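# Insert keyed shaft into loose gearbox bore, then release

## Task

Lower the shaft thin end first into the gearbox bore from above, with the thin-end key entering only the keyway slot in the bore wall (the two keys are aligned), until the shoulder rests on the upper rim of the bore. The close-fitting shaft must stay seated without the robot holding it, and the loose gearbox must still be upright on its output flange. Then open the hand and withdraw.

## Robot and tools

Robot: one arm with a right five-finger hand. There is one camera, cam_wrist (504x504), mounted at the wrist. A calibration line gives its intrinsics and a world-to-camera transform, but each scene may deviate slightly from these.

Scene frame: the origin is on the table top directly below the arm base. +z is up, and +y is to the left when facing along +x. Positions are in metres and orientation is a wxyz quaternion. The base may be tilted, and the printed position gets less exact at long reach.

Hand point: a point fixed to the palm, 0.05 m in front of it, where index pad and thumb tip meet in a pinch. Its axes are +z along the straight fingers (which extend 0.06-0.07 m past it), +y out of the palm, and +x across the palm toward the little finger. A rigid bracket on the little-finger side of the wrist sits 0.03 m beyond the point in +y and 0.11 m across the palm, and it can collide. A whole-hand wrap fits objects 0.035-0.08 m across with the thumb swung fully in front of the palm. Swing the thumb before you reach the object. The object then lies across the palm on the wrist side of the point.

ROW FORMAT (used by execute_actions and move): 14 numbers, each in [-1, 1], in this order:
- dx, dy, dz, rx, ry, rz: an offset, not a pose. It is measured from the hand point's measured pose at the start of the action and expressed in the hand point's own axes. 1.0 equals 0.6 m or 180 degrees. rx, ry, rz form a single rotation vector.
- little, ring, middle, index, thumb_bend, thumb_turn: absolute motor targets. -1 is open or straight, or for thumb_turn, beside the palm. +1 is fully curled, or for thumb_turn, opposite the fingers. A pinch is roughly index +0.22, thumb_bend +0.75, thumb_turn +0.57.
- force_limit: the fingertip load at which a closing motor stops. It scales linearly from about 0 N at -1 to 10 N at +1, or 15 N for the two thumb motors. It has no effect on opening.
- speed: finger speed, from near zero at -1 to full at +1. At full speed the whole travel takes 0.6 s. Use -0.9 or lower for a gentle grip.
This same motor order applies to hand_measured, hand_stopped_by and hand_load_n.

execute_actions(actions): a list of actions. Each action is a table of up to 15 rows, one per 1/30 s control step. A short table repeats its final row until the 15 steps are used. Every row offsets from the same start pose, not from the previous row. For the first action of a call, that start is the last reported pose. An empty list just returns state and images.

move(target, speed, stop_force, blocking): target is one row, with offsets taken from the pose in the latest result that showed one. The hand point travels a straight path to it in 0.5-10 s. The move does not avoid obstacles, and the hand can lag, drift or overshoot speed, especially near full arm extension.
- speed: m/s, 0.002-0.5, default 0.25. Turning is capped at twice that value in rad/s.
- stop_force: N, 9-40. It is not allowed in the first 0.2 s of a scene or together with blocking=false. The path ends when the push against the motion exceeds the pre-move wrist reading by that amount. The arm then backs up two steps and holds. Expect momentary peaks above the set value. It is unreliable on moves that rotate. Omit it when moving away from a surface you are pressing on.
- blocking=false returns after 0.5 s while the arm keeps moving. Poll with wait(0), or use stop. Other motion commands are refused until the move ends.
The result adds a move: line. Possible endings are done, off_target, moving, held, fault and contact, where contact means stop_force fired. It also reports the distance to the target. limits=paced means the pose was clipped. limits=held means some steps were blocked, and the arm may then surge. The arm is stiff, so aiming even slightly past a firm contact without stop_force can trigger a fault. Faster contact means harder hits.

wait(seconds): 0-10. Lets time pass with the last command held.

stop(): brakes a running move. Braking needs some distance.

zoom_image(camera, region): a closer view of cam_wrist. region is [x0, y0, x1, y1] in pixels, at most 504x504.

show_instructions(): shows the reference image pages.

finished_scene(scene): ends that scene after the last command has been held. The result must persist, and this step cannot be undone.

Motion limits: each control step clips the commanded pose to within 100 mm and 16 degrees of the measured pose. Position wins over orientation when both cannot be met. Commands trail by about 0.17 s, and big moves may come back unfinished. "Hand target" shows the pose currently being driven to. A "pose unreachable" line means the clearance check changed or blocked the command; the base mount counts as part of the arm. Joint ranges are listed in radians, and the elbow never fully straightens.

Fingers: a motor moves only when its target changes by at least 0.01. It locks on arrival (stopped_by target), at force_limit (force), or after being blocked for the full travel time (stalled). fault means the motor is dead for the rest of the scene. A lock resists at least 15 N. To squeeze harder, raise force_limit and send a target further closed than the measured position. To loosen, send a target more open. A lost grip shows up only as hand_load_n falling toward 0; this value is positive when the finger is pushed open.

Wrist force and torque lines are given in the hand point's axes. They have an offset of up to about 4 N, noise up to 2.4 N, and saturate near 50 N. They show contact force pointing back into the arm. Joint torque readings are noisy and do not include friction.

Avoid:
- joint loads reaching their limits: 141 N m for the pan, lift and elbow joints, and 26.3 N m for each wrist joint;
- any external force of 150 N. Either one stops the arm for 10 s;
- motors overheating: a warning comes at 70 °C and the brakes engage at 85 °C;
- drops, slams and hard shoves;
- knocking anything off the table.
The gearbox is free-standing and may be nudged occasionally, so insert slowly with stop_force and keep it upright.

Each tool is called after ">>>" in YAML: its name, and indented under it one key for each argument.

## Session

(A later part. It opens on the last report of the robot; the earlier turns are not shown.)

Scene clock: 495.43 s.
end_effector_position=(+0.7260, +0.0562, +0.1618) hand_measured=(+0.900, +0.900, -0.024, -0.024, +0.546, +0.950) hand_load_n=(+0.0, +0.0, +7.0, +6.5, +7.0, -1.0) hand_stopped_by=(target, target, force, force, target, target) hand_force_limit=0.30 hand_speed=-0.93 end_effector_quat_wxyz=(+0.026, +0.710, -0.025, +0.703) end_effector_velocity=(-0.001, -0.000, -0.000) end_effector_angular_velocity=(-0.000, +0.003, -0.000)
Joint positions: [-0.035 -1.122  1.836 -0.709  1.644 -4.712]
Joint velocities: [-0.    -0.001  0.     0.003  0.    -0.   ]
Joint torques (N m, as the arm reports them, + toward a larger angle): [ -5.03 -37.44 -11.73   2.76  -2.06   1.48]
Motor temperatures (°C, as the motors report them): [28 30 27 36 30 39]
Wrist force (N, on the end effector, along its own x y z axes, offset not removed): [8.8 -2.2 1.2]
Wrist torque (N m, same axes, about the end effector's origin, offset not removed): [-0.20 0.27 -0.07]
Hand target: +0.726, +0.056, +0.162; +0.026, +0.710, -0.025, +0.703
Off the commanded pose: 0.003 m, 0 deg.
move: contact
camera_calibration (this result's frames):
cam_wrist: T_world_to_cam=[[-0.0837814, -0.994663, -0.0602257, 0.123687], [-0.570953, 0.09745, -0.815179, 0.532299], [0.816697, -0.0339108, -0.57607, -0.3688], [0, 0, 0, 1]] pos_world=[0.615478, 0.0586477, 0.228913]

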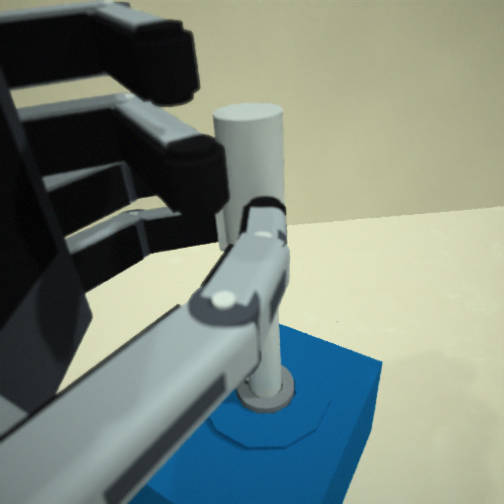

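>>> move:
  target: [0.0004,0.0009,-0.00065,0.0333,0,-0.0003,0.9,0.9,0.32,0.32,0.55,0.95,0.3,-0.93]
  speed: 0.015

Scene clock: 507.07 s.
end_effector_position=(+0.7256, +0.0557, +0.1621) hand_measured=(+0.900, +0.900, -0.024, -0.024, +0.546, +0.950) hand_load_n=(+0.0, +0.0, +8.0, +7.5, +4.5, +0.0) hand_stopped_by=(target, target, force, force, target, target) hand_force_limit=0.30 hand_speed=-0.93 end_effector_quat_wxyz=(-0.011, +0.710, +0.012, +0.704) end_effector_velocity=(+0.000, -0.000, -0.000) end_effector_angular_velocity=(+0.001, -0.001, +0.008)
Joint positions: [-0.091 -1.148  1.877 -0.724  1.484 -4.713]
Joint velocities: [-0.004 -0.001  0.003 -0.002 -0.012  0.001]
Joint torques (N m, as the arm reports them, + toward a larger angle): [ -5.34 -43.68  -8.47  -2.82  -2.08  -2.29]
Motor temperatures (°C, as the motors report them): [28 30 27 36 30 39]
Wrist force (N, on the end effector, along its own x y z axes, offset not removed): [0.1 -2.8 0.4]
Wrist torque (N m, same axes, about the end effector's origin, offset not removed): [-0.51 0.36 -0.16]
Hand target: +0.726, +0.056, +0.162; -0.011, +0.710, +0.012, +0.704
Off the commanded pose: 0.000 m, 0 deg.
move: done
camera_calibration (this result's frames):
cam_wrist: T_world_to_cam=[[0.0196271, -0.997978, -0.0604513, 0.0483982], [-0.578101, 0.0380031, -0.81508, 0.540751], [0.815729, 0.0509446, -0.576186, -0.372341], [0, 0, 0, 1]] pos_world=[0.615389, 0.0467189, 0.229144]

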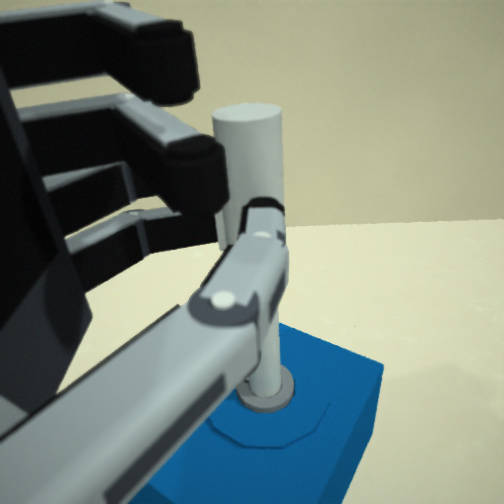

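>>> move:
  target: [-0.0005,-0.0007,0.0006,-0.0278,0,0.0002,0.9,0.9,0.32,0.32,0.55,0.95,0.3,-0.93]
  speed: 0.015

Scene clock: 513.13 s.
end_effector_position=(+0.7260, +0.0561, +0.1618) hand_measured=(+0.900, +0.900, -0.024, -0.024, +0.544, +0.950) hand_load_n=(+0.0, +0.0, +6.5, +6.5, +7.5, +0.0) hand_stopped_by=(target, target, force, force, target, target) hand_force_limit=0.30 hand_speed=-0.93 end_effector_quat_wxyz=(+0.019, +0.710, -0.019, +0.703) end_effector_velocity=(+0.000, -0.000, +0.000) end_effector_angular_velocity=(+0.000, -0.001, -0.008)
Joint positions: [-0.044 -1.127  1.844 -0.712  1.617 -4.712]
Joint velocities: [ 0.004  0.002 -0.003  0.     0.012  0.   ]
Joint torques (N m, as the arm reports them, + toward a larger angle): [  9.8  -30.25 -27.91  -0.34   1.98   2.53]
Motor temperatures (°C, as the motors report them): [28 30 27 36 30 39]
Wrist force (N, on the end effector, along its own x y z axes, offset not removed): [-4.6 -1.2 -0.5]
Wrist torque (N m, same axes, about the end effector's origin, offset not removed): [-0.17 0.19 -0.17]
Hand target: +0.726, +0.056, +0.162; +0.020, +0.710, -0.019, +0.703
Off the commanded pose: 0.000 m, 0 deg.
move: done
camera_calibration (this result's frames):
cam_wrist: T_world_to_cam=[[-0.0665899, -0.995969, -0.0601042, 0.111178], [-0.572593, 0.0874761, -0.815159, 0.533939], [0.817131, -0.0198661, -0.57611, -0.369865], [0, 0, 0, 1]] pos_world=[0.615361, 0.0566747, 0.228844]

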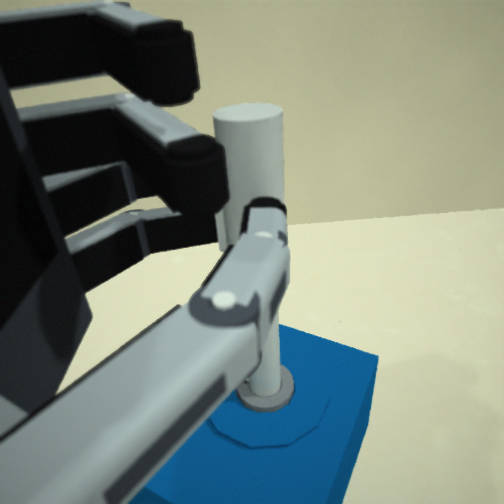

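>>> move:
  target: [-0.0067,0,0.00006,0,0,0,0.9,0.9,0.32,0.32,0.55,0.95,0.3,-0.93]
  speed: 0.0025
  stop_force: 9

Scene clock: 515.23 s.
end_effector_position=(+0.7260, +0.0562, +0.1610) hand_measured=(+0.900, +0.900, -0.024, -0.024, +0.544, +0.950) hand_load_n=(+0.0, +0.0, +6.5, +6.0, +7.5, -2.0) hand_stopped_by=(target, target, force, force, target, target) hand_force_limit=0.30 hand_speed=-0.93 end_effector_quat_wxyz=(+0.020, +0.710, -0.019, +0.704) end_effector_velocity=(-0.000, -0.000, +0.001) end_effector_angular_velocity=(+0.000, +0.000, -0.001)
Joint positions: [-0.043 -1.125  1.844 -0.714  1.619 -4.712]
Joint velocities: [-0.    -0.002 -0.001  0.003  0.     0.   ]
Joint torques (N m, as the arm reports them, + toward a larger angle): [ -4.38 -38.04 -14.06   2.43  -0.57   2.56]
Motor temperatures (°C, as the motors report them): [28 30 27 36 30 39]
Wrist force (N, on the end effector, along its own x y z axes, offset not removed): [9.1 -1.2 -0.6]
Wrist torque (N m, same axes, about the end effector's origin, offset not removed): [-0.15 0.19 -0.05]
Hand target: +0.726, +0.056, +0.161; +0.020, +0.710, -0.019, +0.704
Off the commanded pose: 0.003 m, 0 deg.
move: contact
camera_calibration (this result's frames):
cam_wrist: T_world_to_cam=[[-0.0671977, -0.995926, -0.0601322, 0.111643], [-0.572114, 0.0878379, -0.815457, 0.533043], [0.817417, -0.0203943, -0.575686, -0.37063], [0, 0, 0, 1]] pos_world=[0.615422, 0.0568079, 0.228021]

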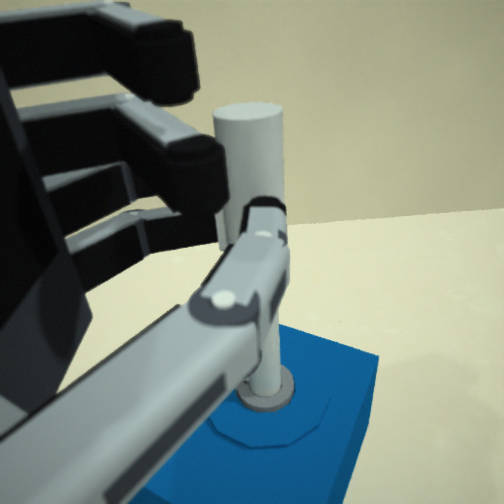

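>>> zoom_image:
  camera: "cam_wrist"
  region: [225, 345, 305, 425]

Region (225, 345, 305, 425) of cam_wrist's 504x504 image, scaled by 6.300, with more detail than that image has.

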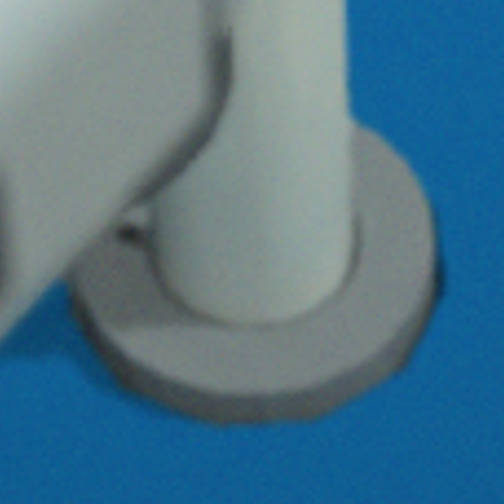

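>>> move:
  target: [-0.0003,-0.0005,0.0004,-0.0194,0,0.00015,0.9,0.9,0.32,0.32,0.55,0.95,0.3,-0.93]
  speed: 0.015

>>> move:
  target: [-0.0083,0,0.00007,0,0,0,0.9,0.9,0.32,0.32,0.55,0.95,0.3,-0.93]
  speed: 0.0025
  stop_force: 9

Scene clock: 523.67 s.
end_effector_position=(+0.7263, +0.0564, +0.1608) hand_measured=(+0.900, +0.900, -0.024, -0.024, +0.544, +0.950) hand_load_n=(+0.0, +0.0, +5.5, +5.0, +11.0, -2.5) hand_stopped_by=(target, target, force, force, target, target) hand_force_limit=0.30 hand_speed=-0.93 end_effector_quat_wxyz=(+0.041, +0.709, -0.040, +0.703) end_effector_velocity=(+0.000, +0.000, +0.000) end_effector_angular_velocity=(+0.001, +0.000, -0.007)
Joint positions: [-0.013 -1.108  1.816 -0.704  1.709 -4.712]
Joint velocities: [ 0.004  0.002 -0.004  0.002  0.011  0.001]
Joint torques (N m, as the arm reports them, + toward a larger angle): [  7.76 -22.09 -22.51   2.35   2.26   3.24]
Motor temperatures (°C, as the motors report them): [28 30 27 36 30 39]
Wrist force (N, on the end effector, along its own x y z axes, offset not removed): [5.7 -2.8 -0.2]
Wrist torque (N m, same axes, about the end effector's origin, offset not removed): [-0.19 0.26 -0.24]
Hand target: +0.726, +0.056, +0.161; +0.041, +0.709, -0.041, +0.703
Off the commanded pose: 0.000 m, 0 deg.
move: done
camera_calibration (this result's frames):
cam_wrist: T_world_to_cam=[[-0.126838, -0.990109, -0.059966, 0.154861], [-0.565752, 0.121868, -0.81552, 0.526503], [0.814762, -0.0695131, -0.575614, -0.366239], [0, 0, 0, 1]] pos_world=[0.61591, 0.0637068, 0.227848]

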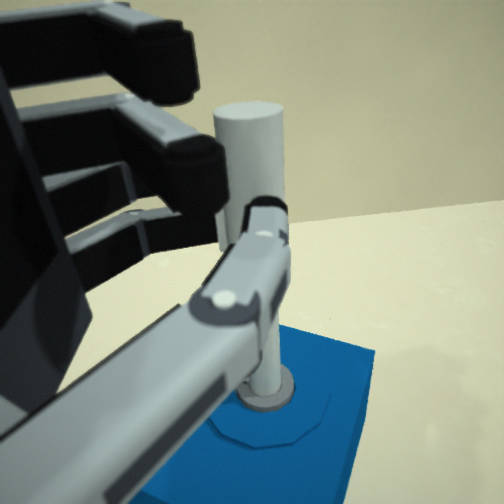

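Scene clock: 524.47 s.
end_effector_position=(+0.7263, +0.0564, +0.1598) hand_measured=(+0.900, +0.900, -0.024, -0.024, +0.544, +0.950) hand_load_n=(+0.0, +0.0, +6.0, +5.0, +9.0, -7.0) hand_stopped_by=(target, target, force, force, target, target) hand_force_limit=0.30 hand_speed=-0.93 end_effector_quat_wxyz=(+0.041, +0.709, -0.040, +0.703) end_effector_velocity=(-0.000, +0.000, +0.001) end_effector_angular_velocity=(-0.001, +0.000, -0.000)
Joint positions: [-0.013 -1.106  1.817 -0.707  1.709 -4.712]
Joint velocities: [ 0.    -0.002  0.     0.002  0.    -0.001]
Joint torques (N m, as the arm reports them, + toward a larger angle): [ -3.8  -35.45 -10.52   3.85  -2.35   3.17]
Motor temperatures (°C, as the motors report them): [28 30 27 36 30 39]
Wrist force (N, on the end effector, along its own x y z axes, offset not removed): [14.2 -1.8 -2.0]
Wrist torque (N m, same axes, about the end effector's origin, offset not removed): [-0.27 0.29 -0.18]
Hand target: +0.726, +0.056, +0.160; +0.041, +0.709, -0.040, +0.703
Off the commanded pose: 0.004 m, 0 deg.
move: contact
camera_calibration (this result's frames):
cam_wrist: T_world_to_cam=[[-0.12682, -0.990109, -0.0600078, 0.154805], [-0.565531, 0.121873, -0.815673, 0.525536], [0.814918, -0.0695071, -0.575393, -0.367025], [0, 0, 0, 1]] pos_world=[0.615934, 0.0637146, 0.226771]

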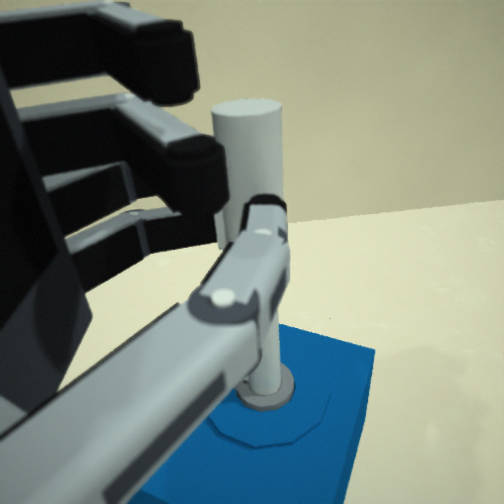

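>>> move:
  target: [0.003,0,0,0,0,0,0.9,0.9,0.32,0.32,0.55,0.95,0.3,-0.93]
  speed: 0.003

Scene clock: 527.07 s.
end_effector_position=(+0.7263, +0.0565, +0.1614) hand_measured=(+0.900, +0.900, -0.024, -0.024, +0.544, +0.950) hand_load_n=(+0.0, +0.0, +6.0, +6.0, +8.0, -1.0) hand_stopped_by=(target, target, force, force, target, target) hand_force_limit=0.30 hand_speed=-0.93 end_effector_quat_wxyz=(+0.041, +0.709, -0.040, +0.703) end_effector_velocity=(+0.001, -0.000, +0.002) end_effector_angular_velocity=(-0.001, -0.003, +0.000)
Joint positions: [-0.013 -1.109  1.815 -0.703  1.709 -4.712]
Joint velocities: [-0.    -0.001 -0.002  0.    -0.001 -0.001]
Joint torques (N m, as the arm reports them, + toward a larger angle): [  3.18 -53.04 -31.29  -1.21  -0.17   1.89]
Motor temperatures (°C, as the motors report them): [28 30 27 36 30 39]
Wrist force (N, on the end effector, along its own x y z axes, offset not removed): [-7.5 -0.7 -1.1]
Wrist torque (N m, same axes, about the end effector's origin, offset not removed): [-0.03 -0.17 -0.10]
Hand target: +0.726, +0.056, +0.162; +0.041, +0.709, -0.040, +0.703
Off the commanded pose: 0.000 m, 0 deg.
move: done
camera_calibration (this result's frames):
cam_wrist: T_world_to_cam=[[-0.126802, -0.990112, -0.0600016, 0.154908], [-0.565674, 0.12187, -0.815574, 0.526942], [0.814821, -0.0694753, -0.575534, -0.365973], [0, 0, 0, 1]] pos_world=[0.615922, 0.0637318, 0.228425]

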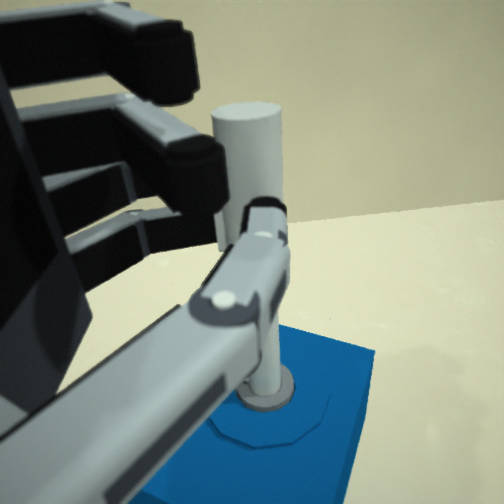

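>>> move:
  target: [0,0.0017,-0.0022,0,0.005,0.0039,0.9,0.9,0.32,0.32,0.55,0.95,0.3,-0.93]
  speed: 0.008

Scene clock: 531.67 s.
end_effector_position=(+0.7249, +0.0556, +0.1614) hand_measured=(+0.900, +0.900, -0.024, -0.024, +0.544, +0.950) hand_load_n=(+0.0, +0.0, +6.5, +6.5, +7.5, -1.5) hand_stopped_by=(target, target, force, force, target, target) hand_force_limit=0.30 hand_speed=-0.93 end_effector_quat_wxyz=(+0.037, +0.703, -0.044, +0.708) end_effector_velocity=(-0.000, +0.000, +0.001) end_effector_angular_velocity=(+0.003, -0.004, +0.001)
Joint positions: [-0.015 -1.111  1.829 -0.73   1.707 -4.702]
Joint velocities: [-0.001 -0.002  0.003 -0.005 -0.001  0.003]
Joint torques (N m, as the arm reports them, + toward a larger angle): [ -4.3  -48.77 -10.05  -4.05  -2.31   3.09]
Motor temperatures (°C, as the motors report them): [28 30 27 36 30 39]
Wrist force (N, on the end effector, along its own x y z axes, offset not removed): [-3.1 -1.1 0.4]
Wrist torque (N m, same axes, about the end effector's origin, offset not removed): [-0.15 -0.08 -0.09]
Hand target: +0.725, +0.056, +0.161; +0.037, +0.703, -0.044, +0.709
Off the commanded pose: 0.000 m, 0 deg.
move: done
camera_calibration (this result's frames):
cam_wrist: T_world_to_cam=[[-0.125791, -0.989431, -0.0721255, 0.155088], [-0.552058, 0.130221, -0.823574, 0.517224], [0.824262, -0.063781, -0.562604, -0.374141], [0, 0, 0, 1]] pos_world=[0.613436, 0.0622323, 0.226664]

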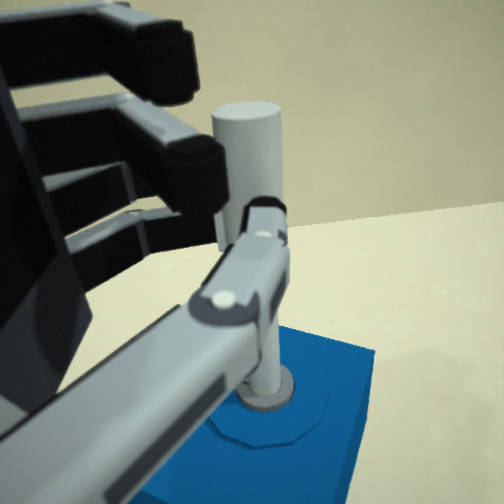

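>>> move:
  target: [-0.006,0.00006,-0.00005,0,0,0,0.9,0.9,0.32,0.32,0.55,0.95,0.3,-0.93]
  speed: 0.002
  stop_force: 9

Scene clock: 535.43 s.
end_effector_position=(+0.7250, +0.0556, +0.1590) hand_measured=(+0.900, +0.900, -0.024, -0.024, +0.544, +0.950) hand_load_n=(+0.0, +0.0, +7.0, +6.0, +7.5, -3.0) hand_stopped_by=(target, target, force, force, target, target) hand_force_limit=0.30 hand_speed=-0.93 end_effector_quat_wxyz=(+0.037, +0.703, -0.044, +0.709) end_effector_velocity=(-0.000, +0.000, +0.002) end_effector_angular_velocity=(+0.001, -0.003, +0.000)
Joint positions: [-0.015 -1.107  1.831 -0.736  1.707 -4.702]
Joint velocities: [-0.    -0.003  0.001 -0.    -0.     0.001]
Joint torques (N m, as the arm reports them, + toward a larger angle): [  5.73 -40.66 -10.07   1.35  -0.14  -1.77]
Motor temperatures (°C, as the motors report them): [28 30 27 36 30 39]
Wrist force (N, on the end effector, along its own x y z axes, offset not removed): [6.2 -2.7 -0.6]
Wrist torque (N m, same axes, about the end effector's origin, offset not removed): [-0.22 0.08 -0.07]
Hand target: +0.725, +0.056, +0.159; +0.037, +0.703, -0.044, +0.709
Off the commanded pose: 0.001 m, 0 deg.
move: contact
camera_calibration (this result's frames):
cam_wrist: T_world_to_cam=[[-0.125765, -0.989427, -0.0722351, 0.154888], [-0.551769, 0.130275, -0.82376, 0.515044], [0.82446, -0.0637431, -0.562319, -0.375738], [0, 0, 0, 1]] pos_world=[0.613446, 0.0622027, 0.224176]

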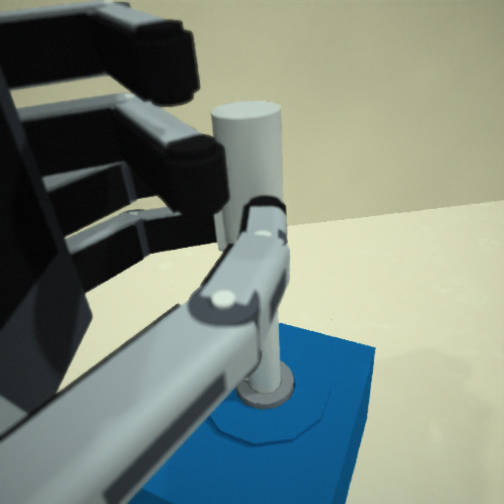

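>>> zoom_image:
  camera: "cam_wrist"
  region: [225, 340, 305, 420]

Region (225, 340, 305, 420) of cam_wrist's 504x504 image, scaled by 6.300, with more detail than that image has.

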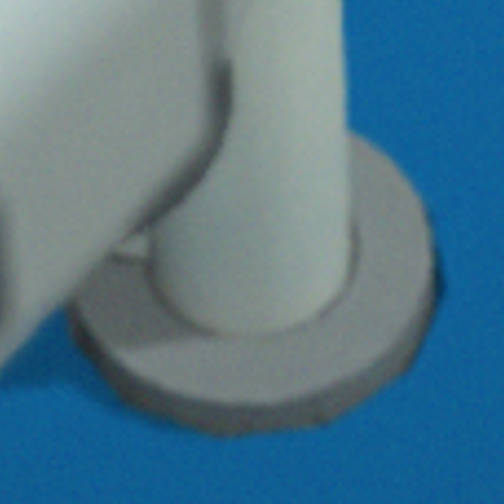

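>>> move:
  target: [0.001,0,0,0,0,0,0.9,0.9,0.32,0.32,0.55,0.95,0.3,-0.93]
  speed: 0.003

>>> move:
  target: [0,-0.0003,0.00024,-0.0111,0,0,0.9,0.9,0.32,0.32,0.55,0.95,0.3,-0.93]
  speed: 0.015

Scene clock: 540.03 s.
end_effector_position=(+0.7249, +0.0556, +0.1595) hand_measured=(+0.900, +0.900, -0.024, -0.024, +0.544, +0.950) hand_load_n=(+0.0, +0.0, +6.5, +6.5, +7.5, -1.5) hand_stopped_by=(target, target, force, force, target, target) hand_force_limit=0.30 hand_speed=-0.93 end_effector_quat_wxyz=(+0.037, +0.703, -0.044, +0.708) end_effector_velocity=(+0.000, +0.000, +0.001) end_effector_angular_velocity=(+0.001, -0.001, +0.001)
Joint positions: [-0.015 -1.107  1.831 -0.735  1.707 -4.702]
Joint velocities: [ 0.    -0.001 -0.     0.001 -0.001  0.001]
Joint torques (N m, as the arm reports them, + toward a larger angle): [  3.65 -49.39 -29.38  -0.86  -0.49   2.02]
Motor temperatures (°C, as the motors report them): [28 30 27 36 30 39]
Wrist force (N, on the end effector, along its own x y z axes, offset not removed): [-4.5 -1.8 0.4]
Wrist torque (N m, same axes, about the end effector's origin, offset not removed): [-0.16 0.04 -0.10]
Hand target: +0.725, +0.056, +0.160; +0.037, +0.703, -0.044, +0.709
Off the commanded pose: 0.000 m, 0 deg.
move: done
camera_calibration (this result's frames):
cam_wrist: T_world_to_cam=[[-0.125774, -0.989426, -0.0722349, 0.154929], [-0.551867, 0.130287, -0.823692, 0.515519], [0.824393, -0.0637348, -0.562418, -0.375354], [0, 0, 0, 1]] pos_world=[0.613423, 0.0622019, 0.224714]

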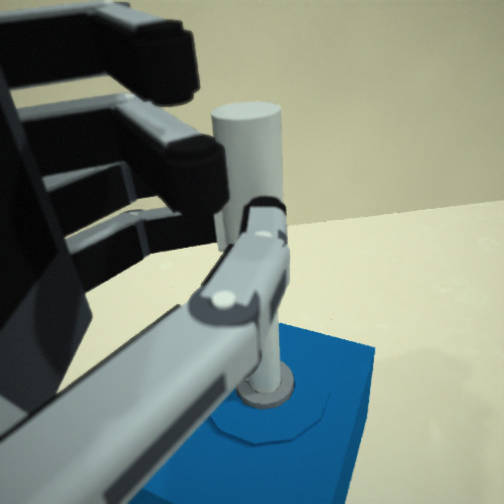

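Scene clock: 541.43 s.
end_effector_position=(+0.7251, +0.0557, +0.1595) hand_measured=(+0.900, +0.900, -0.024, -0.024, +0.544, +0.950) hand_load_n=(+0.0, +0.0, +6.0, +6.0, +9.0, -1.5) hand_stopped_by=(target, target, force, force, target, target) hand_force_limit=0.30 hand_speed=-0.93 end_effector_quat_wxyz=(+0.049, +0.703, -0.056, +0.708) end_effector_velocity=(-0.000, +0.000, -0.002) end_effector_angular_velocity=(+0.001, +0.004, -0.007)
Joint positions: [ 0.002 -1.097  1.813 -0.727  1.758 -4.702]
Joint velocities: [ 0.004  0.005 -0.004  0.003  0.011  0.001]
Joint torques (N m, as the arm reports them, + toward a larger angle): [  8.59 -31.79 -29.09  -0.76   2.08  -2.64]
Motor temperatures (°C, as the motors report them): [28 30 27 36 30 39]
Wrist force (N, on the end effector, along its own x y z axes, offset not removed): [-4.7 -2.8 0.0]
Wrist torque (N m, same axes, about the end effector's origin, offset not removed): [-0.36 0.08 -0.20]
Hand target: +0.725, +0.056, +0.160; +0.049, +0.703, -0.057, +0.708
Off the commanded pose: 0.000 m, 0 deg.
move: done
camera_calibration (this result's frames):
cam_wrist: T_world_to_cam=[[-0.159346, -0.984564, -0.0724031, 0.179188], [-0.547374, 0.149147, -0.82349, 0.511265], [0.821578, -0.091588, -0.562691, -0.371832], [0, 0, 0, 1]] pos_world=[0.613896, 0.0661134, 0.224769]

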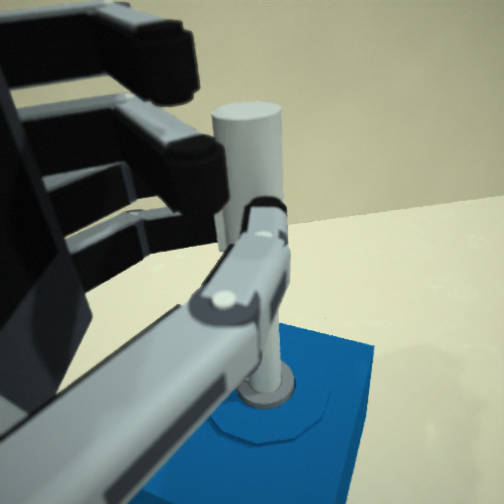

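>>> move:
  target: [0,0.00015,-0.00012,0.0056,0,0,0.9,0.9,0.32,0.32,0.55,0.95,0.3,-0.93]
  speed: 0.015

>>> move:
  target: [-0.005,0.00005,-0.00004,0,0,0,0.9,0.9,0.32,0.32,0.55,0.95,0.3,-0.93]
  speed: 0.002
  stop_force: 9

Scene clock: 545.63 s.
end_effector_position=(+0.7250, +0.0557, +0.1595) hand_measured=(+0.900, +0.900, -0.024, -0.024, +0.544, +0.950) hand_load_n=(+0.0, +0.0, +6.5, +6.0, +7.5, -1.5) hand_stopped_by=(target, target, force, force, target, target) hand_force_limit=0.30 hand_speed=-0.93 end_effector_quat_wxyz=(+0.043, +0.703, -0.050, +0.708) end_effector_velocity=(+0.000, +0.000, -0.000) end_effector_angular_velocity=(+0.000, -0.000, +0.008)
Joint positions: [-0.006 -1.102  1.822 -0.731  1.733 -4.702]
Joint velocities: [-0.004 -0.002  0.004 -0.003 -0.011  0.   ]
Joint torques (N m, as the arm reports them, + toward a larger angle): [ -6.21 -47.96 -10.64  -4.12  -2.4    2.44]
Motor temperatures (°C, as the motors report them): [28 30 27 36 30 39]
Wrist force (N, on the end effector, along its own x y z axes, offset not removed): [-3.5 -1.2 -0.1]
Wrist torque (N m, same axes, about the end effector's origin, offset not removed): [-0.23 0.06 -0.19]
Hand target: +0.725, +0.056, +0.160; +0.043, +0.703, -0.050, +0.708
Off the commanded pose: 0.000 m, 0 deg.
move: done
camera_calibration (this result's frames):
cam_wrist: T_world_to_cam=[[-0.142871, -0.987102, -0.0722323, 0.167279], [-0.549659, 0.139825, -0.823604, 0.513428], [0.823081, -0.0779661, -0.562547, -0.373641], [0, 0, 0, 1]] pos_world=[0.613647, 0.0642004, 0.224754]

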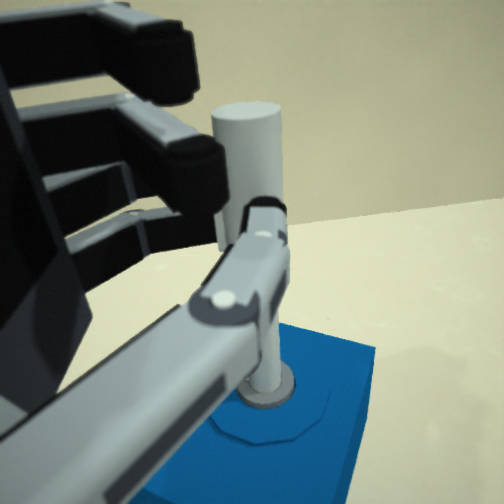

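Scene clock: 546.70 s.
end_effector_position=(+0.7251, +0.0557, +0.1582) hand_measured=(+0.900, +0.900, -0.024, -0.024, +0.544, +0.950) hand_load_n=(+0.0, +0.0, +7.5, +6.5, +6.0, -3.0) hand_stopped_by=(target, target, force, force, target, target) hand_force_limit=0.30 hand_speed=-0.93 end_effector_quat_wxyz=(+0.043, +0.703, -0.050, +0.708) end_effector_velocity=(+0.000, +0.000, +0.001) end_effector_angular_velocity=(-0.001, -0.002, +0.000)
Joint positions: [-0.006 -1.1    1.823 -0.734  1.733 -4.702]
Joint velocities: [-0.    -0.001 -0.001  0.001 -0.    -0.001]
Joint torques (N m, as the arm reports them, + toward a larger angle): [  8.9  -40.54 -11.02   1.64   1.82  -0.64]
Motor temperatures (°C, as the motors report them): [28 30 27 36 30 39]
Wrist force (N, on the end effector, along its own x y z axes, offset not removed): [6.5 -1.4 0.4]
Wrist torque (N m, same axes, about the end effector's origin, offset not removed): [-0.23 0.19 -0.09]
Hand target: +0.725, +0.056, +0.158; +0.043, +0.703, -0.050, +0.708
Off the commanded pose: 0.002 m, 0 deg.
move: contact
camera_calibration (this result's frames):
cam_wrist: T_world_to_cam=[[-0.142858, -0.987098, -0.0723133, 0.167191], [-0.549439, 0.139864, -0.823745, 0.512205], [0.823231, -0.0779472, -0.56233, -0.374576], [0, 0, 0, 1]] pos_world=[0.613672, 0.0641978, 0.223381]

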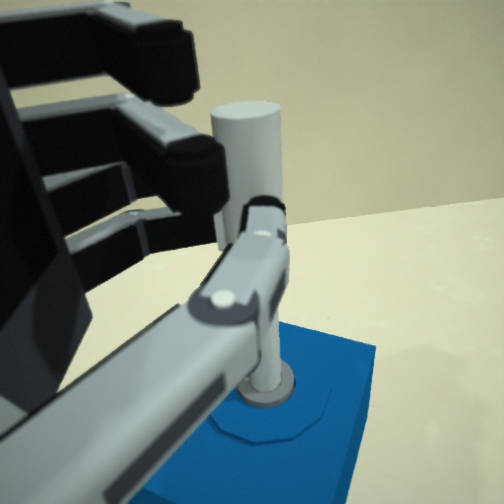

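>>> move:
  target: [0.0003,-0.0004,0.0003,-0.0139,0,0,0.9,0.9,0.32,0.32,0.55,0.95,0.3,-0.93]
  speed: 0.012

Scene clock: 550.33 s.
end_effector_position=(+0.7253, +0.0559, +0.1584) hand_measured=(+0.900, +0.900, -0.024, -0.024, +0.544, +0.950) hand_load_n=(+0.0, +0.0, +6.0, +5.5, +10.0, -2.5) hand_stopped_by=(target, target, force, force, target, target) hand_force_limit=0.30 hand_speed=-0.93 end_effector_quat_wxyz=(+0.058, +0.702, -0.066, +0.707) end_effector_velocity=(+0.000, -0.000, -0.000) end_effector_angular_velocity=(+0.001, +0.001, -0.007)
Joint positions: [ 0.015 -1.087  1.799 -0.724  1.797 -4.702]
Joint velocities: [ 0.002  0.003 -0.004  0.002  0.009  0.001]
Joint torques (N m, as the arm reports them, + toward a larger angle): [  6.94 -28.22 -27.29   1.44   2.13  -2.21]
Motor temperatures (°C, as the motors report them): [28 30 27 36 30 39]
Wrist force (N, on the end effector, along its own x y z axes, offset not removed): [2.6 -3.4 1.6]
Wrist torque (N m, same axes, about the end effector's origin, offset not removed): [-0.31 0.13 -0.22]
Hand target: +0.725, +0.056, +0.158; +0.058, +0.702, -0.066, +0.707
Off the commanded pose: 0.000 m, 0 deg.
move: done
camera_calibration (this result's frames):
cam_wrist: T_world_to_cam=[[-0.18515, -0.98003, -0.0725269, 0.197727], [-0.54325, 0.163574, -0.823482, 0.506606], [0.818901, -0.113068, -0.562688, -0.369462], [0, 0, 0, 1]] pos_world=[0.614376, 0.0691363, 0.22363]

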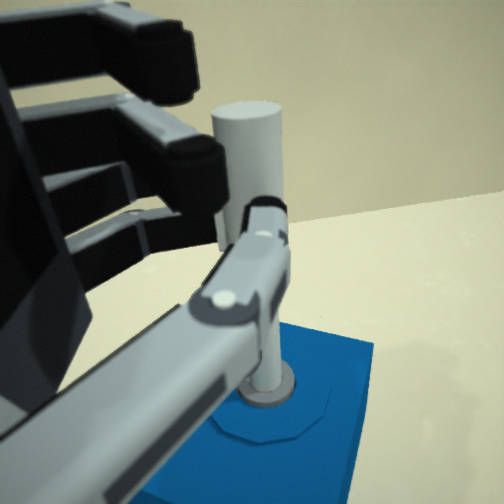

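>>> move:
  target: [0.001,0,0,0,0,0,0.9,0.9,0.32,0.32,0.55,0.95,0.3,-0.93]
  speed: 0.003

Scene clock: 552.70 s.
end_effector_position=(+0.7253, +0.0559, +0.1589) hand_measured=(+0.900, +0.900, -0.024, -0.024, +0.544, +0.950) hand_load_n=(+0.0, +0.0, +6.0, +6.0, +9.0, -1.5) hand_stopped_by=(target, target, force, force, target, target) hand_force_limit=0.30 hand_speed=-0.93 end_effector_quat_wxyz=(+0.058, +0.702, -0.066, +0.707) end_effector_velocity=(+0.001, +0.000, +0.001) end_effector_angular_velocity=(+0.003, -0.003, +0.001)
Joint positions: [ 0.015 -1.087  1.799 -0.723  1.797 -4.702]
Joint velocities: [-0.    -0.001 -0.001 -0.    -0.001  0.003]
Joint torques (N m, as the arm reports them, + toward a larger angle): [ -5.4  -51.71 -23.85  -1.33  -1.92  -2.07]
Motor temperatures (°C, as the motors report them): [28 30 27 36 30 39]
Wrist force (N, on the end effector, along its own x y z axes, offset not removed): [-7.6 -2.6 0.4]
Wrist torque (N m, same axes, about the end effector's origin, offset not removed): [-0.35 -0.05 -0.15]
Hand target: +0.725, +0.056, +0.159; +0.058, +0.702, -0.066, +0.707
Off the commanded pose: 0.000 m, 0 deg.
move: done
camera_calibration (this result's frames):
cam_wrist: T_world_to_cam=[[-0.185195, -0.980024, -0.0724942, 0.197789], [-0.543354, 0.163587, -0.823411, 0.507087], [0.818822, -0.113101, -0.562796, -0.369079], [0, 0, 0, 1]] pos_world=[0.614368, 0.0691425, 0.224163]

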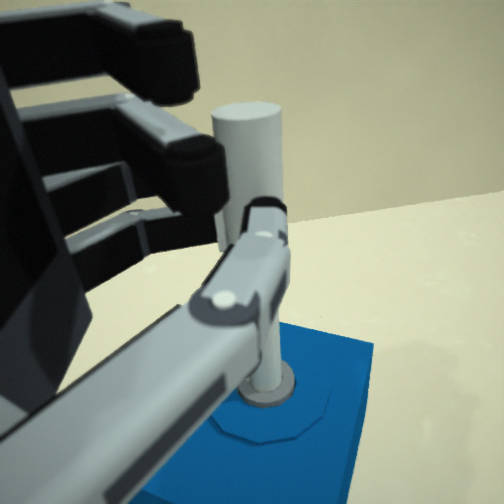

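>>> move:
  target: [0,-0.0007,0,0,0,-0.0015,0.9,0.9,0.32,0.32,0.55,0.95,0.3,-0.93]
  speed: 0.004

Scene clock: 561.87 s.
end_effector_position=(+0.7253, +0.0562, +0.1589) hand_measured=(+0.900, +0.900, -0.024, -0.024, +0.544, +0.950) hand_load_n=(+0.0, +0.0, +6.5, +6.0, +8.0, -1.5) hand_stopped_by=(target, target, force, force, target, target) hand_force_limit=0.30 hand_speed=-0.93 end_effector_quat_wxyz=(+0.060, +0.702, -0.064, +0.707) end_effector_velocity=(-0.000, +0.000, -0.001) end_effector_angular_velocity=(-0.003, +0.002, -0.000)
Joint positions: [ 0.016 -1.087  1.798 -0.723  1.798 -4.707]
Joint velocities: [ 0.001  0.001 -0.     0.001  0.001 -0.003]
Joint torques (N m, as the arm reports them, + toward a larger angle): [  9.77 -31.67 -28.84  -3.62   1.88  -2.19]
Motor temperatures (°C, as the motors report them): [28 30 27 36 30 39]
Wrist force (N, on the end effector, along its own x y z axes, offset not removed): [-3.1 -1.9 0.1]
Wrist torque (N m, same axes, about the end effector's origin, offset not removed): [-0.35 0.02 -0.11]
Hand target: +0.725, +0.056, +0.159; +0.060, +0.702, -0.064, +0.707
Off the commanded pose: 0.000 m, 0 deg.
move: done
camera_calibration (this result's frames):
cam_wrist: T_world_to_cam=[[-0.185275, -0.980329, -0.068025, 0.19755], [-0.54399, 0.159967, -0.823702, 0.507778], [0.818381, -0.115607, -0.562927, -0.368606], [0, 0, 0, 1]] pos_world=[0.614488, 0.0698233, 0.224198]

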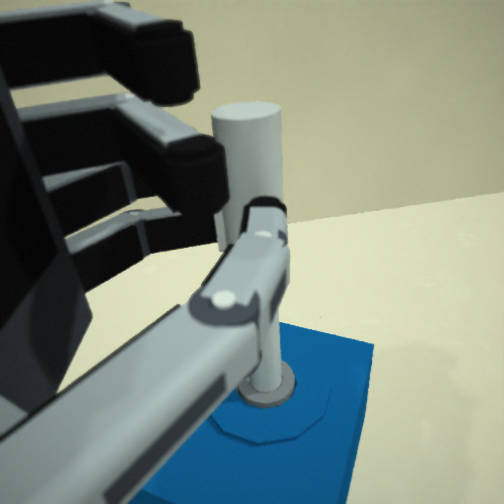

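Freed. Lower again.

>>> move:
  target: [-0.0067,0.00004,-0.00005,0,0,0,0.9,0.9,0.32,0.32,0.55,0.95,0.3,-0.93]
  speed: 0.002
  stop_force: 9

Scene clock: 566.17 s.
end_effector_position=(+0.7253, +0.0562, +0.1550) hand_measured=(+0.900, +0.900, -0.024, -0.024, +0.544, +0.950) hand_load_n=(+0.0, +0.0, +7.0, +6.5, +6.0, -2.0) hand_stopped_by=(target, target, force, force, target, target) hand_force_limit=0.30 hand_speed=-0.93 end_effector_quat_wxyz=(+0.060, +0.702, -0.064, +0.707) end_effector_velocity=(+0.000, +0.000, +0.000) end_effector_angular_velocity=(-0.001, -0.001, +0.000)
Joint positions: [ 0.016 -1.08   1.801 -0.732  1.798 -4.707]
Joint velocities: [-0.     0.     0.    -0.001 -0.    -0.001]
Joint torques (N m, as the arm reports them, + toward a larger angle): [ -4.61 -27.86  -9.6   -3.09  -1.97   2.79]
Motor temperatures (°C, as the motors report them): [28 30 27 36 30 39]
Wrist force (N, on the end effector, along its own x y z axes, offset not removed): [1.1 -0.7 0.5]
Wrist torque (N m, same axes, about the end effector's origin, offset not removed): [-0.29 -0.06 -0.16]
Hand target: +0.725, +0.056, +0.155; +0.060, +0.702, -0.064, +0.707
Off the commanded pose: 0.000 m, 0 deg.
move: done
camera_calibration (this result's frames):
cam_wrist: T_world_to_cam=[[-0.185325, -0.98032, -0.068022, 0.197308], [-0.543985, 0.159992, -0.8237, 0.504513], [0.818373, -0.115649, -0.56293, -0.370825], [0, 0, 0, 1]] pos_world=[0.614487, 0.0698206, 0.220241]

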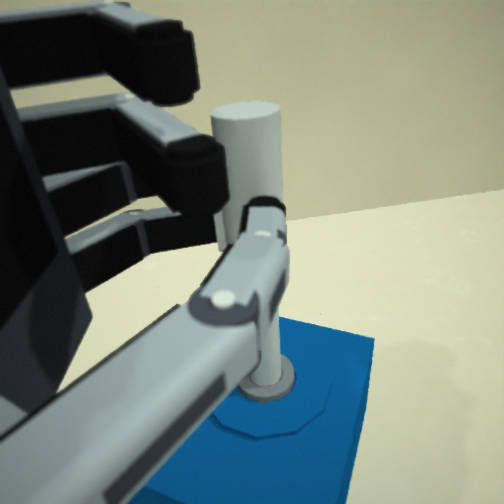

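>>> move:
  target: [-0.01,0.0002,0.00005,-0.0056,0,0,0.9,0.9,0.32,0.32,0.55,0.95,0.3,-0.93]
  speed: 0.004
  stop_force: 9

Scene clock: 570.70 s.
end_effector_position=(+0.7255, +0.0562, +0.1497) hand_measured=(+0.900, +0.900, -0.024, -0.024, +0.544, +0.950) hand_load_n=(+0.0, +0.0, +6.5, +5.5, +7.5, -4.0) hand_stopped_by=(target, target, force, force, target, target) hand_force_limit=0.30 hand_speed=-0.93 end_effector_quat_wxyz=(+0.065, +0.701, -0.070, +0.706) end_effector_velocity=(+0.001, +0.000, +0.001) end_effector_angular_velocity=(-0.001, +0.000, +0.004)
Joint positions: [ 0.023 -1.066  1.796 -0.741  1.821 -4.707]
Joint velocities: [-0.002 -0.002 -0.     0.002 -0.006 -0.001]
Joint torques (N m, as the arm reports them, + toward a larger angle): [ -7.64 -40.28 -11.78   2.28  -1.94  -1.43]
Motor temperatures (°C, as the motors report them): [28 30 27 36 30 39]
Wrist force (N, on the end effector, along its own x y z axes, offset not removed): [8.9 -4.2 -2.0]
Wrist torque (N m, same axes, about the end effector's origin, offset not removed): [-0.37 0.23 -0.16]
Hand target: +0.725, +0.056, +0.150; +0.065, +0.701, -0.070, +0.706
Off the commanded pose: 0.001 m, 0 deg.
move: contact
camera_calibration (this result's frames):
cam_wrist: T_world_to_cam=[[-0.200976, -0.977218, -0.0682173, 0.208156], [-0.540987, 0.168776, -0.823922, 0.497621], [0.816665, -0.128684, -0.562582, -0.372014], [0, 0, 0, 1]] pos_world=[0.614852, 0.0715547, 0.214913]

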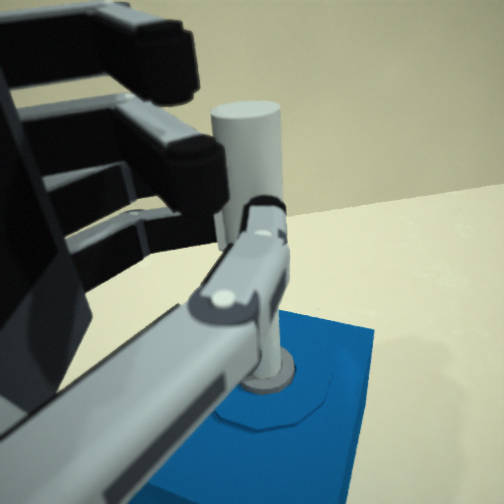

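>>> move:
  target: [0.001,-0.0007,-0.00075,0,0.0019,-0.0017,0.9,0.9,0.32,0.32,0.55,0.95,0.3,-0.93]
  speed: 0.004

>>> move:
  target: [-0.0133,0,-0.0002,0,0,0,0.9,0.9,0.32,0.32,0.55,0.95,0.3,-0.93]
  speed: 0.004
  stop_force: 9

Scene clock: 575.23 s.
end_effector_position=(+0.7251, +0.0567, +0.1503) hand_measured=(+0.900, +0.900, -0.024, -0.024, +0.544, +0.950) hand_load_n=(+0.0, +0.0, +7.0, +6.0, +7.5, -1.5) hand_stopped_by=(target, target, force, force, target, target) hand_force_limit=0.30 hand_speed=-0.93 end_effector_quat_wxyz=(+0.067, +0.699, -0.068, +0.708) end_effector_velocity=(-0.000, +0.000, +0.000) end_effector_angular_velocity=(-0.001, -0.001, -0.001)
Joint positions: [ 0.024 -1.066  1.799 -0.751  1.823 -4.714]
Joint velocities: [ 0.    -0.     0.    -0.002  0.001 -0.001]
Joint torques (N m, as the arm reports them, + toward a larger angle): [  8.48 -35.77 -13.7   -5.27   1.95  -2.87]
Motor temperatures (°C, as the motors report them): [28 30 27 36 30 39]
Wrist force (N, on the end effector, along its own x y z axes, offset not removed): [-8.9 -0.8 0.2]
Wrist torque (N m, same axes, about the end effector's origin, offset not removed): [-0.17 -0.09 -0.10]
Hand target: +0.725, +0.057, +0.150; +0.067, +0.699, -0.068, +0.708
Off the commanded pose: 0.000 m, 0 deg.
move: done
camera_calibration (this result's frames):
cam_wrist: T_world_to_cam=[[-0.200727, -0.977613, -0.0630966, 0.207662], [-0.537123, 0.16369, -0.827469, 0.495838], [0.819273, -0.132204, -0.557956, -0.373722], [0, 0, 0, 1]] pos_world=[0.61419, 0.0724419, 0.214872]

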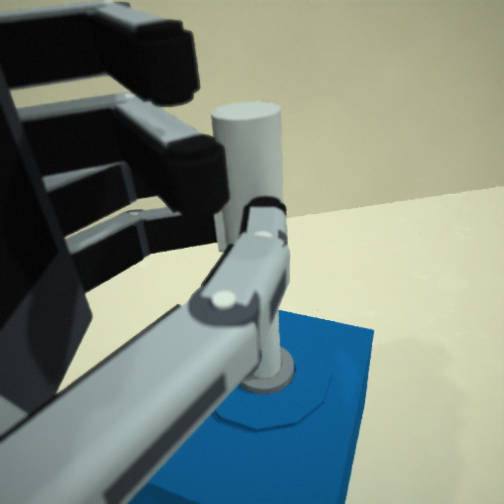

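Scene clock: 575.80 s.
end_effector_position=(+0.7252, +0.0567, +0.1496) hand_measured=(+0.900, +0.900, -0.024, -0.024, +0.544, +0.950) hand_load_n=(+0.0, +0.0, +7.0, +6.0, +8.0, -3.0) hand_stopped_by=(target, target, force, force, target, target) hand_force_limit=0.30 hand_speed=-0.93 end_effector_quat_wxyz=(+0.067, +0.699, -0.068, +0.708) end_effector_velocity=(-0.001, +0.000, +0.000) end_effector_angular_velocity=(-0.000, +0.003, +0.001)
Joint positions: [ 0.024 -1.065  1.8   -0.753  1.823 -4.714]
Joint velocities: [ 0.    -0.002  0.     0.005 -0.    -0.   ]
Joint torques (N m, as the arm reports them, + toward a larger angle): [  7.51 -44.24 -12.92   1.35   1.67  -0.41]
Motor temperatures (°C, as the motors report them): [28 30 27 36 30 39]
Wrist force (N, on the end effector, along its own x y z axes, offset not removed): [4.5 0.3 2.8]
Wrist torque (N m, same axes, about the end effector's origin, offset not removed): [-0.13 -0.04 -0.03]
Hand target: +0.725, +0.057, +0.150; +0.067, +0.699, -0.068, +0.708
Off the commanded pose: 0.007 m, 0 deg.
move: contact
camera_calibration (this result's frames):
cam_wrist: T_world_to_cam=[[-0.200707, -0.977613, -0.0631602, 0.207633], [-0.536736, 0.16367, -0.827723, 0.49505], [0.819531, -0.13223, -0.55757, -0.374405], [0, 0, 0, 1]] pos_world=[0.614221, 0.072452, 0.214121]

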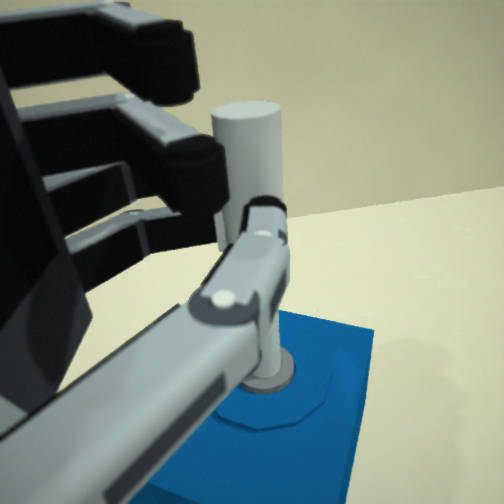

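>>> move:
  target: [0.0005,0.00035,0.00038,0,-0.00095,0.00085,0.9,0.9,0.32,0.32,0.55,0.95,0.3,-0.93]
  speed: 0.003

>>> move:
  target: [-0.0133,0.00005,-0.00015,0,0,0,0.9,0.9,0.32,0.32,0.55,0.95,0.3,-0.93]
  speed: 0.003
  stop_force: 9

Scene clock: 578.37 s.
end_effector_position=(+0.7253, +0.0565, +0.1498) hand_measured=(+0.900, +0.900, -0.024, -0.024, +0.544, +0.950) hand_load_n=(+0.0, +0.0, +6.5, +6.0, +7.5, -2.0) hand_stopped_by=(target, target, force, force, target, target) hand_force_limit=0.30 hand_speed=-0.93 end_effector_quat_wxyz=(+0.066, +0.700, -0.069, +0.707) end_effector_velocity=(-0.000, -0.000, -0.001) end_effector_angular_velocity=(+0.001, +0.002, -0.001)
Joint positions: [ 0.024 -1.066  1.798 -0.747  1.822 -4.71 ]
Joint velocities: [-0.     0.001 -0.001  0.003  0.001  0.001]
Joint torques (N m, as the arm reports them, + toward a larger angle): [ -4.53 -48.78 -28.53  -0.43  -2.31   2.57]
Motor temperatures (°C, as the motors report them): [28 30 27 36 30 39]
Wrist force (N, on the end effector, along its own x y z axes, offset not removed): [-2.3 -1.2 -1.3]
Wrist torque (N m, same axes, about the end effector's origin, offset not removed): [-0.16 -0.07 -0.10]
Hand target: +0.725, +0.056, +0.150; +0.066, +0.700, -0.069, +0.707
Off the commanded pose: 0.000 m, 0 deg.
move: done
camera_calibration (this result's frames):
cam_wrist: T_world_to_cam=[[-0.200823, -0.977425, -0.0656562, 0.207897], [-0.538721, 0.166167, -0.825935, 0.496423], [0.818199, -0.130496, -0.55993, -0.373191], [0, 0, 0, 1]] pos_world=[0.614528, 0.0720153, 0.214702]

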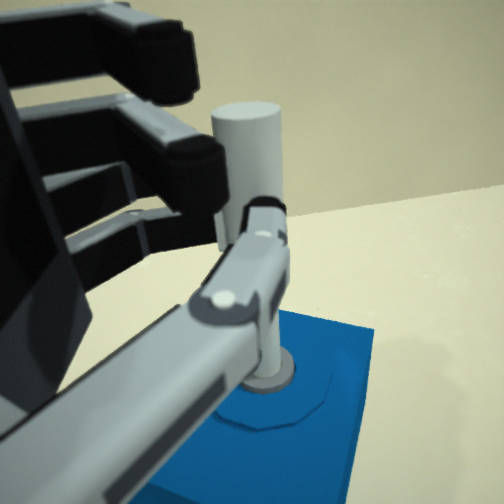

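Scene clock: 581.23 s.
end_effector_position=(+0.7253, +0.0565, +0.1419) hand_measured=(+0.900, +0.900, -0.024, -0.024, +0.544, +0.950) hand_load_n=(+0.0, +0.0, +7.0, +6.0, +8.0, -2.0) hand_stopped_by=(target, target, force, force, target, target) hand_force_limit=0.30 hand_speed=-0.93 end_effector_quat_wxyz=(+0.066, +0.700, -0.069, +0.707) end_effector_velocity=(+0.000, -0.000, -0.001) end_effector_angular_velocity=(+0.001, -0.000, -0.001)
Joint positions: [ 0.024 -1.053  1.803 -0.765  1.822 -4.71 ]
Joint velocities: [ 0.     0.003  0.    -0.003  0.001  0.001]
Joint torques (N m, as the arm reports them, + toward a larger angle): [  8.51 -31.28  -9.47  -3.8    0.52  -2.05]
Motor temperatures (°C, as the motors report them): [28 30 27 36 30 39]
Wrist force (N, on the end effector, along its own x y z axes, offset not removed): [-2.0 -1.2 0.1]
Wrist torque (N m, same axes, about the end effector's origin, offset not removed): [-0.10 0.06 -0.11]
Hand target: +0.725, +0.056, +0.142; +0.066, +0.700, -0.069, +0.707
Off the commanded pose: 0.000 m, 0 deg.
move: done
camera_calibration (this result's frames):
cam_wrist: T_world_to_cam=[[-0.200806, -0.977428, -0.0656558, 0.207375], [-0.538727, 0.166157, -0.825933, 0.489919], [0.8182, -0.130482, -0.559932, -0.377613], [0, 0, 0, 1]] pos_world=[0.614537, 0.0720192, 0.206818]

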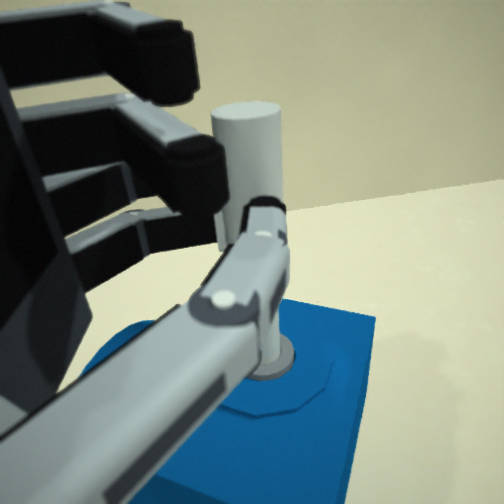

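>>> move:
  target: [-0.03,0.0001,-0.0003,0,0,0,0.9,0.9,0.32,0.32,0.55,0.95,0.3,-0.93]
  speed: 0.006
  stop_force: 9

Scene clock: 586.60 s.
end_effector_position=(+0.7254, +0.0565, +0.1241) hand_measured=(+0.900, +0.900, -0.024, -0.024, +0.544, +0.950) hand_load_n=(+0.0, +0.0, +7.0, +6.0, +7.5, -2.5) hand_stopped_by=(target, target, force, force, target, target) hand_force_limit=0.30 hand_speed=-0.93 end_effector_quat_wxyz=(+0.066, +0.700, -0.069, +0.707) end_effector_velocity=(-0.000, +0.000, -0.003) end_effector_angular_velocity=(+0.002, +0.002, +0.000)
Joint positions: [ 0.024 -1.023  1.813 -0.805  1.822 -4.71 ]
Joint velocities: [ 0.     0.004  0.001 -0.002 -0.     0.002]
Joint torques (N m, as the arm reports them, + toward a larger angle): [  8.85 -31.84  -8.07  -3.41   1.94  -0.14]
Motor temperatures (°C, as the motors report them): [28 30 27 36 30 39]
Wrist force (N, on the end effector, along its own x y z axes, offset not removed): [-1.2 -1.7 0.7]
Wrist torque (N m, same axes, about the end effector's origin, offset not removed): [-0.21 -0.04 -0.09]
Hand target: +0.725, +0.056, +0.124; +0.066, +0.700, -0.069, +0.707
Off the commanded pose: 0.000 m, 0 deg.
move: done
camera_calibration (this result's frames):
cam_wrist: T_world_to_cam=[[-0.200808, -0.977428, -0.0656532, 0.206225], [-0.538736, 0.166158, -0.825927, 0.475237], [0.818193, -0.130483, -0.559942, -0.387607], [0, 0, 0, 1]] pos_world=[0.614576, 0.0720295, 0.189012]

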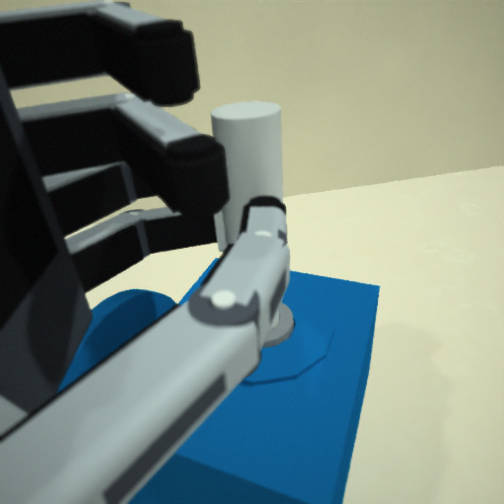

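>>> execute_actions:
  actions: []

Scene clock: 592.50 s.
end_effector_position=(+0.7254, +0.0565, +0.1240) hand_measured=(+0.900, +0.900, -0.024, -0.024, +0.544, +0.950) hand_load_n=(+0.0, +0.0, +7.0, +6.0, +7.5, -2.5) hand_stopped_by=(target, target, force, force, target, target) hand_force_limit=0.30 hand_speed=-0.93 end_effector_quat_wxyz=(+0.066, +0.700, -0.069, +0.707) end_effector_velocity=(+0.000, +0.000, -0.001) end_effector_angular_velocity=(-0.001, +0.002, +0.001)
Joint positions: [ 0.024 -1.022  1.813 -0.805  1.822 -4.71 ]
Joint velocities: [ 0.     0.001 -0.001  0.001 -0.    -0.001]
Joint torques (N m, as the arm reports them, + toward a larger angle): [  8.22 -31.54  -9.25  -3.56   1.8    0.03]
Motor temperatures (°C, as the motors report them): [28 30 27 36 30 39]
Wrist force (N, on the end effector, along its own x y z axes, offset not removed): [-1.7 -1.1 0.9]
Wrist torque (N m, same axes, about the end effector's origin, offset not removed): [-0.13 0.02 -0.10]
Hand target: +0.725, +0.056, +0.124; +0.066, +0.700, -0.069, +0.707
Off the commanded pose: 0.000 m, 0 deg.
camera_calibration (this result's frames):
cam_wrist: T_world_to_cam=[[-0.200807, -0.977428, -0.0656555, 0.206213], [-0.538729, 0.166158, -0.825931, 0.475088], [0.818198, -0.130482, -0.559935, -0.387711], [0, 0, 0, 1]] pos_world=[0.614577, 0.0720296, 0.188836]

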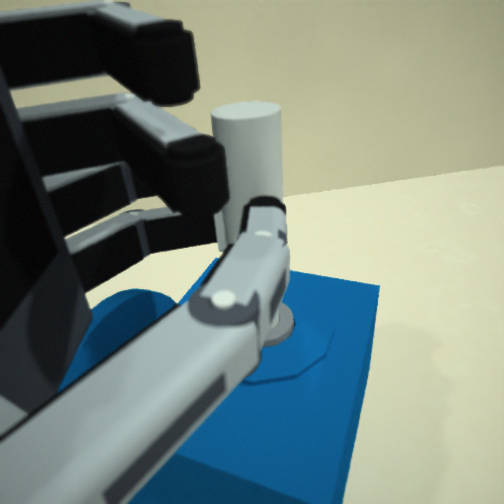

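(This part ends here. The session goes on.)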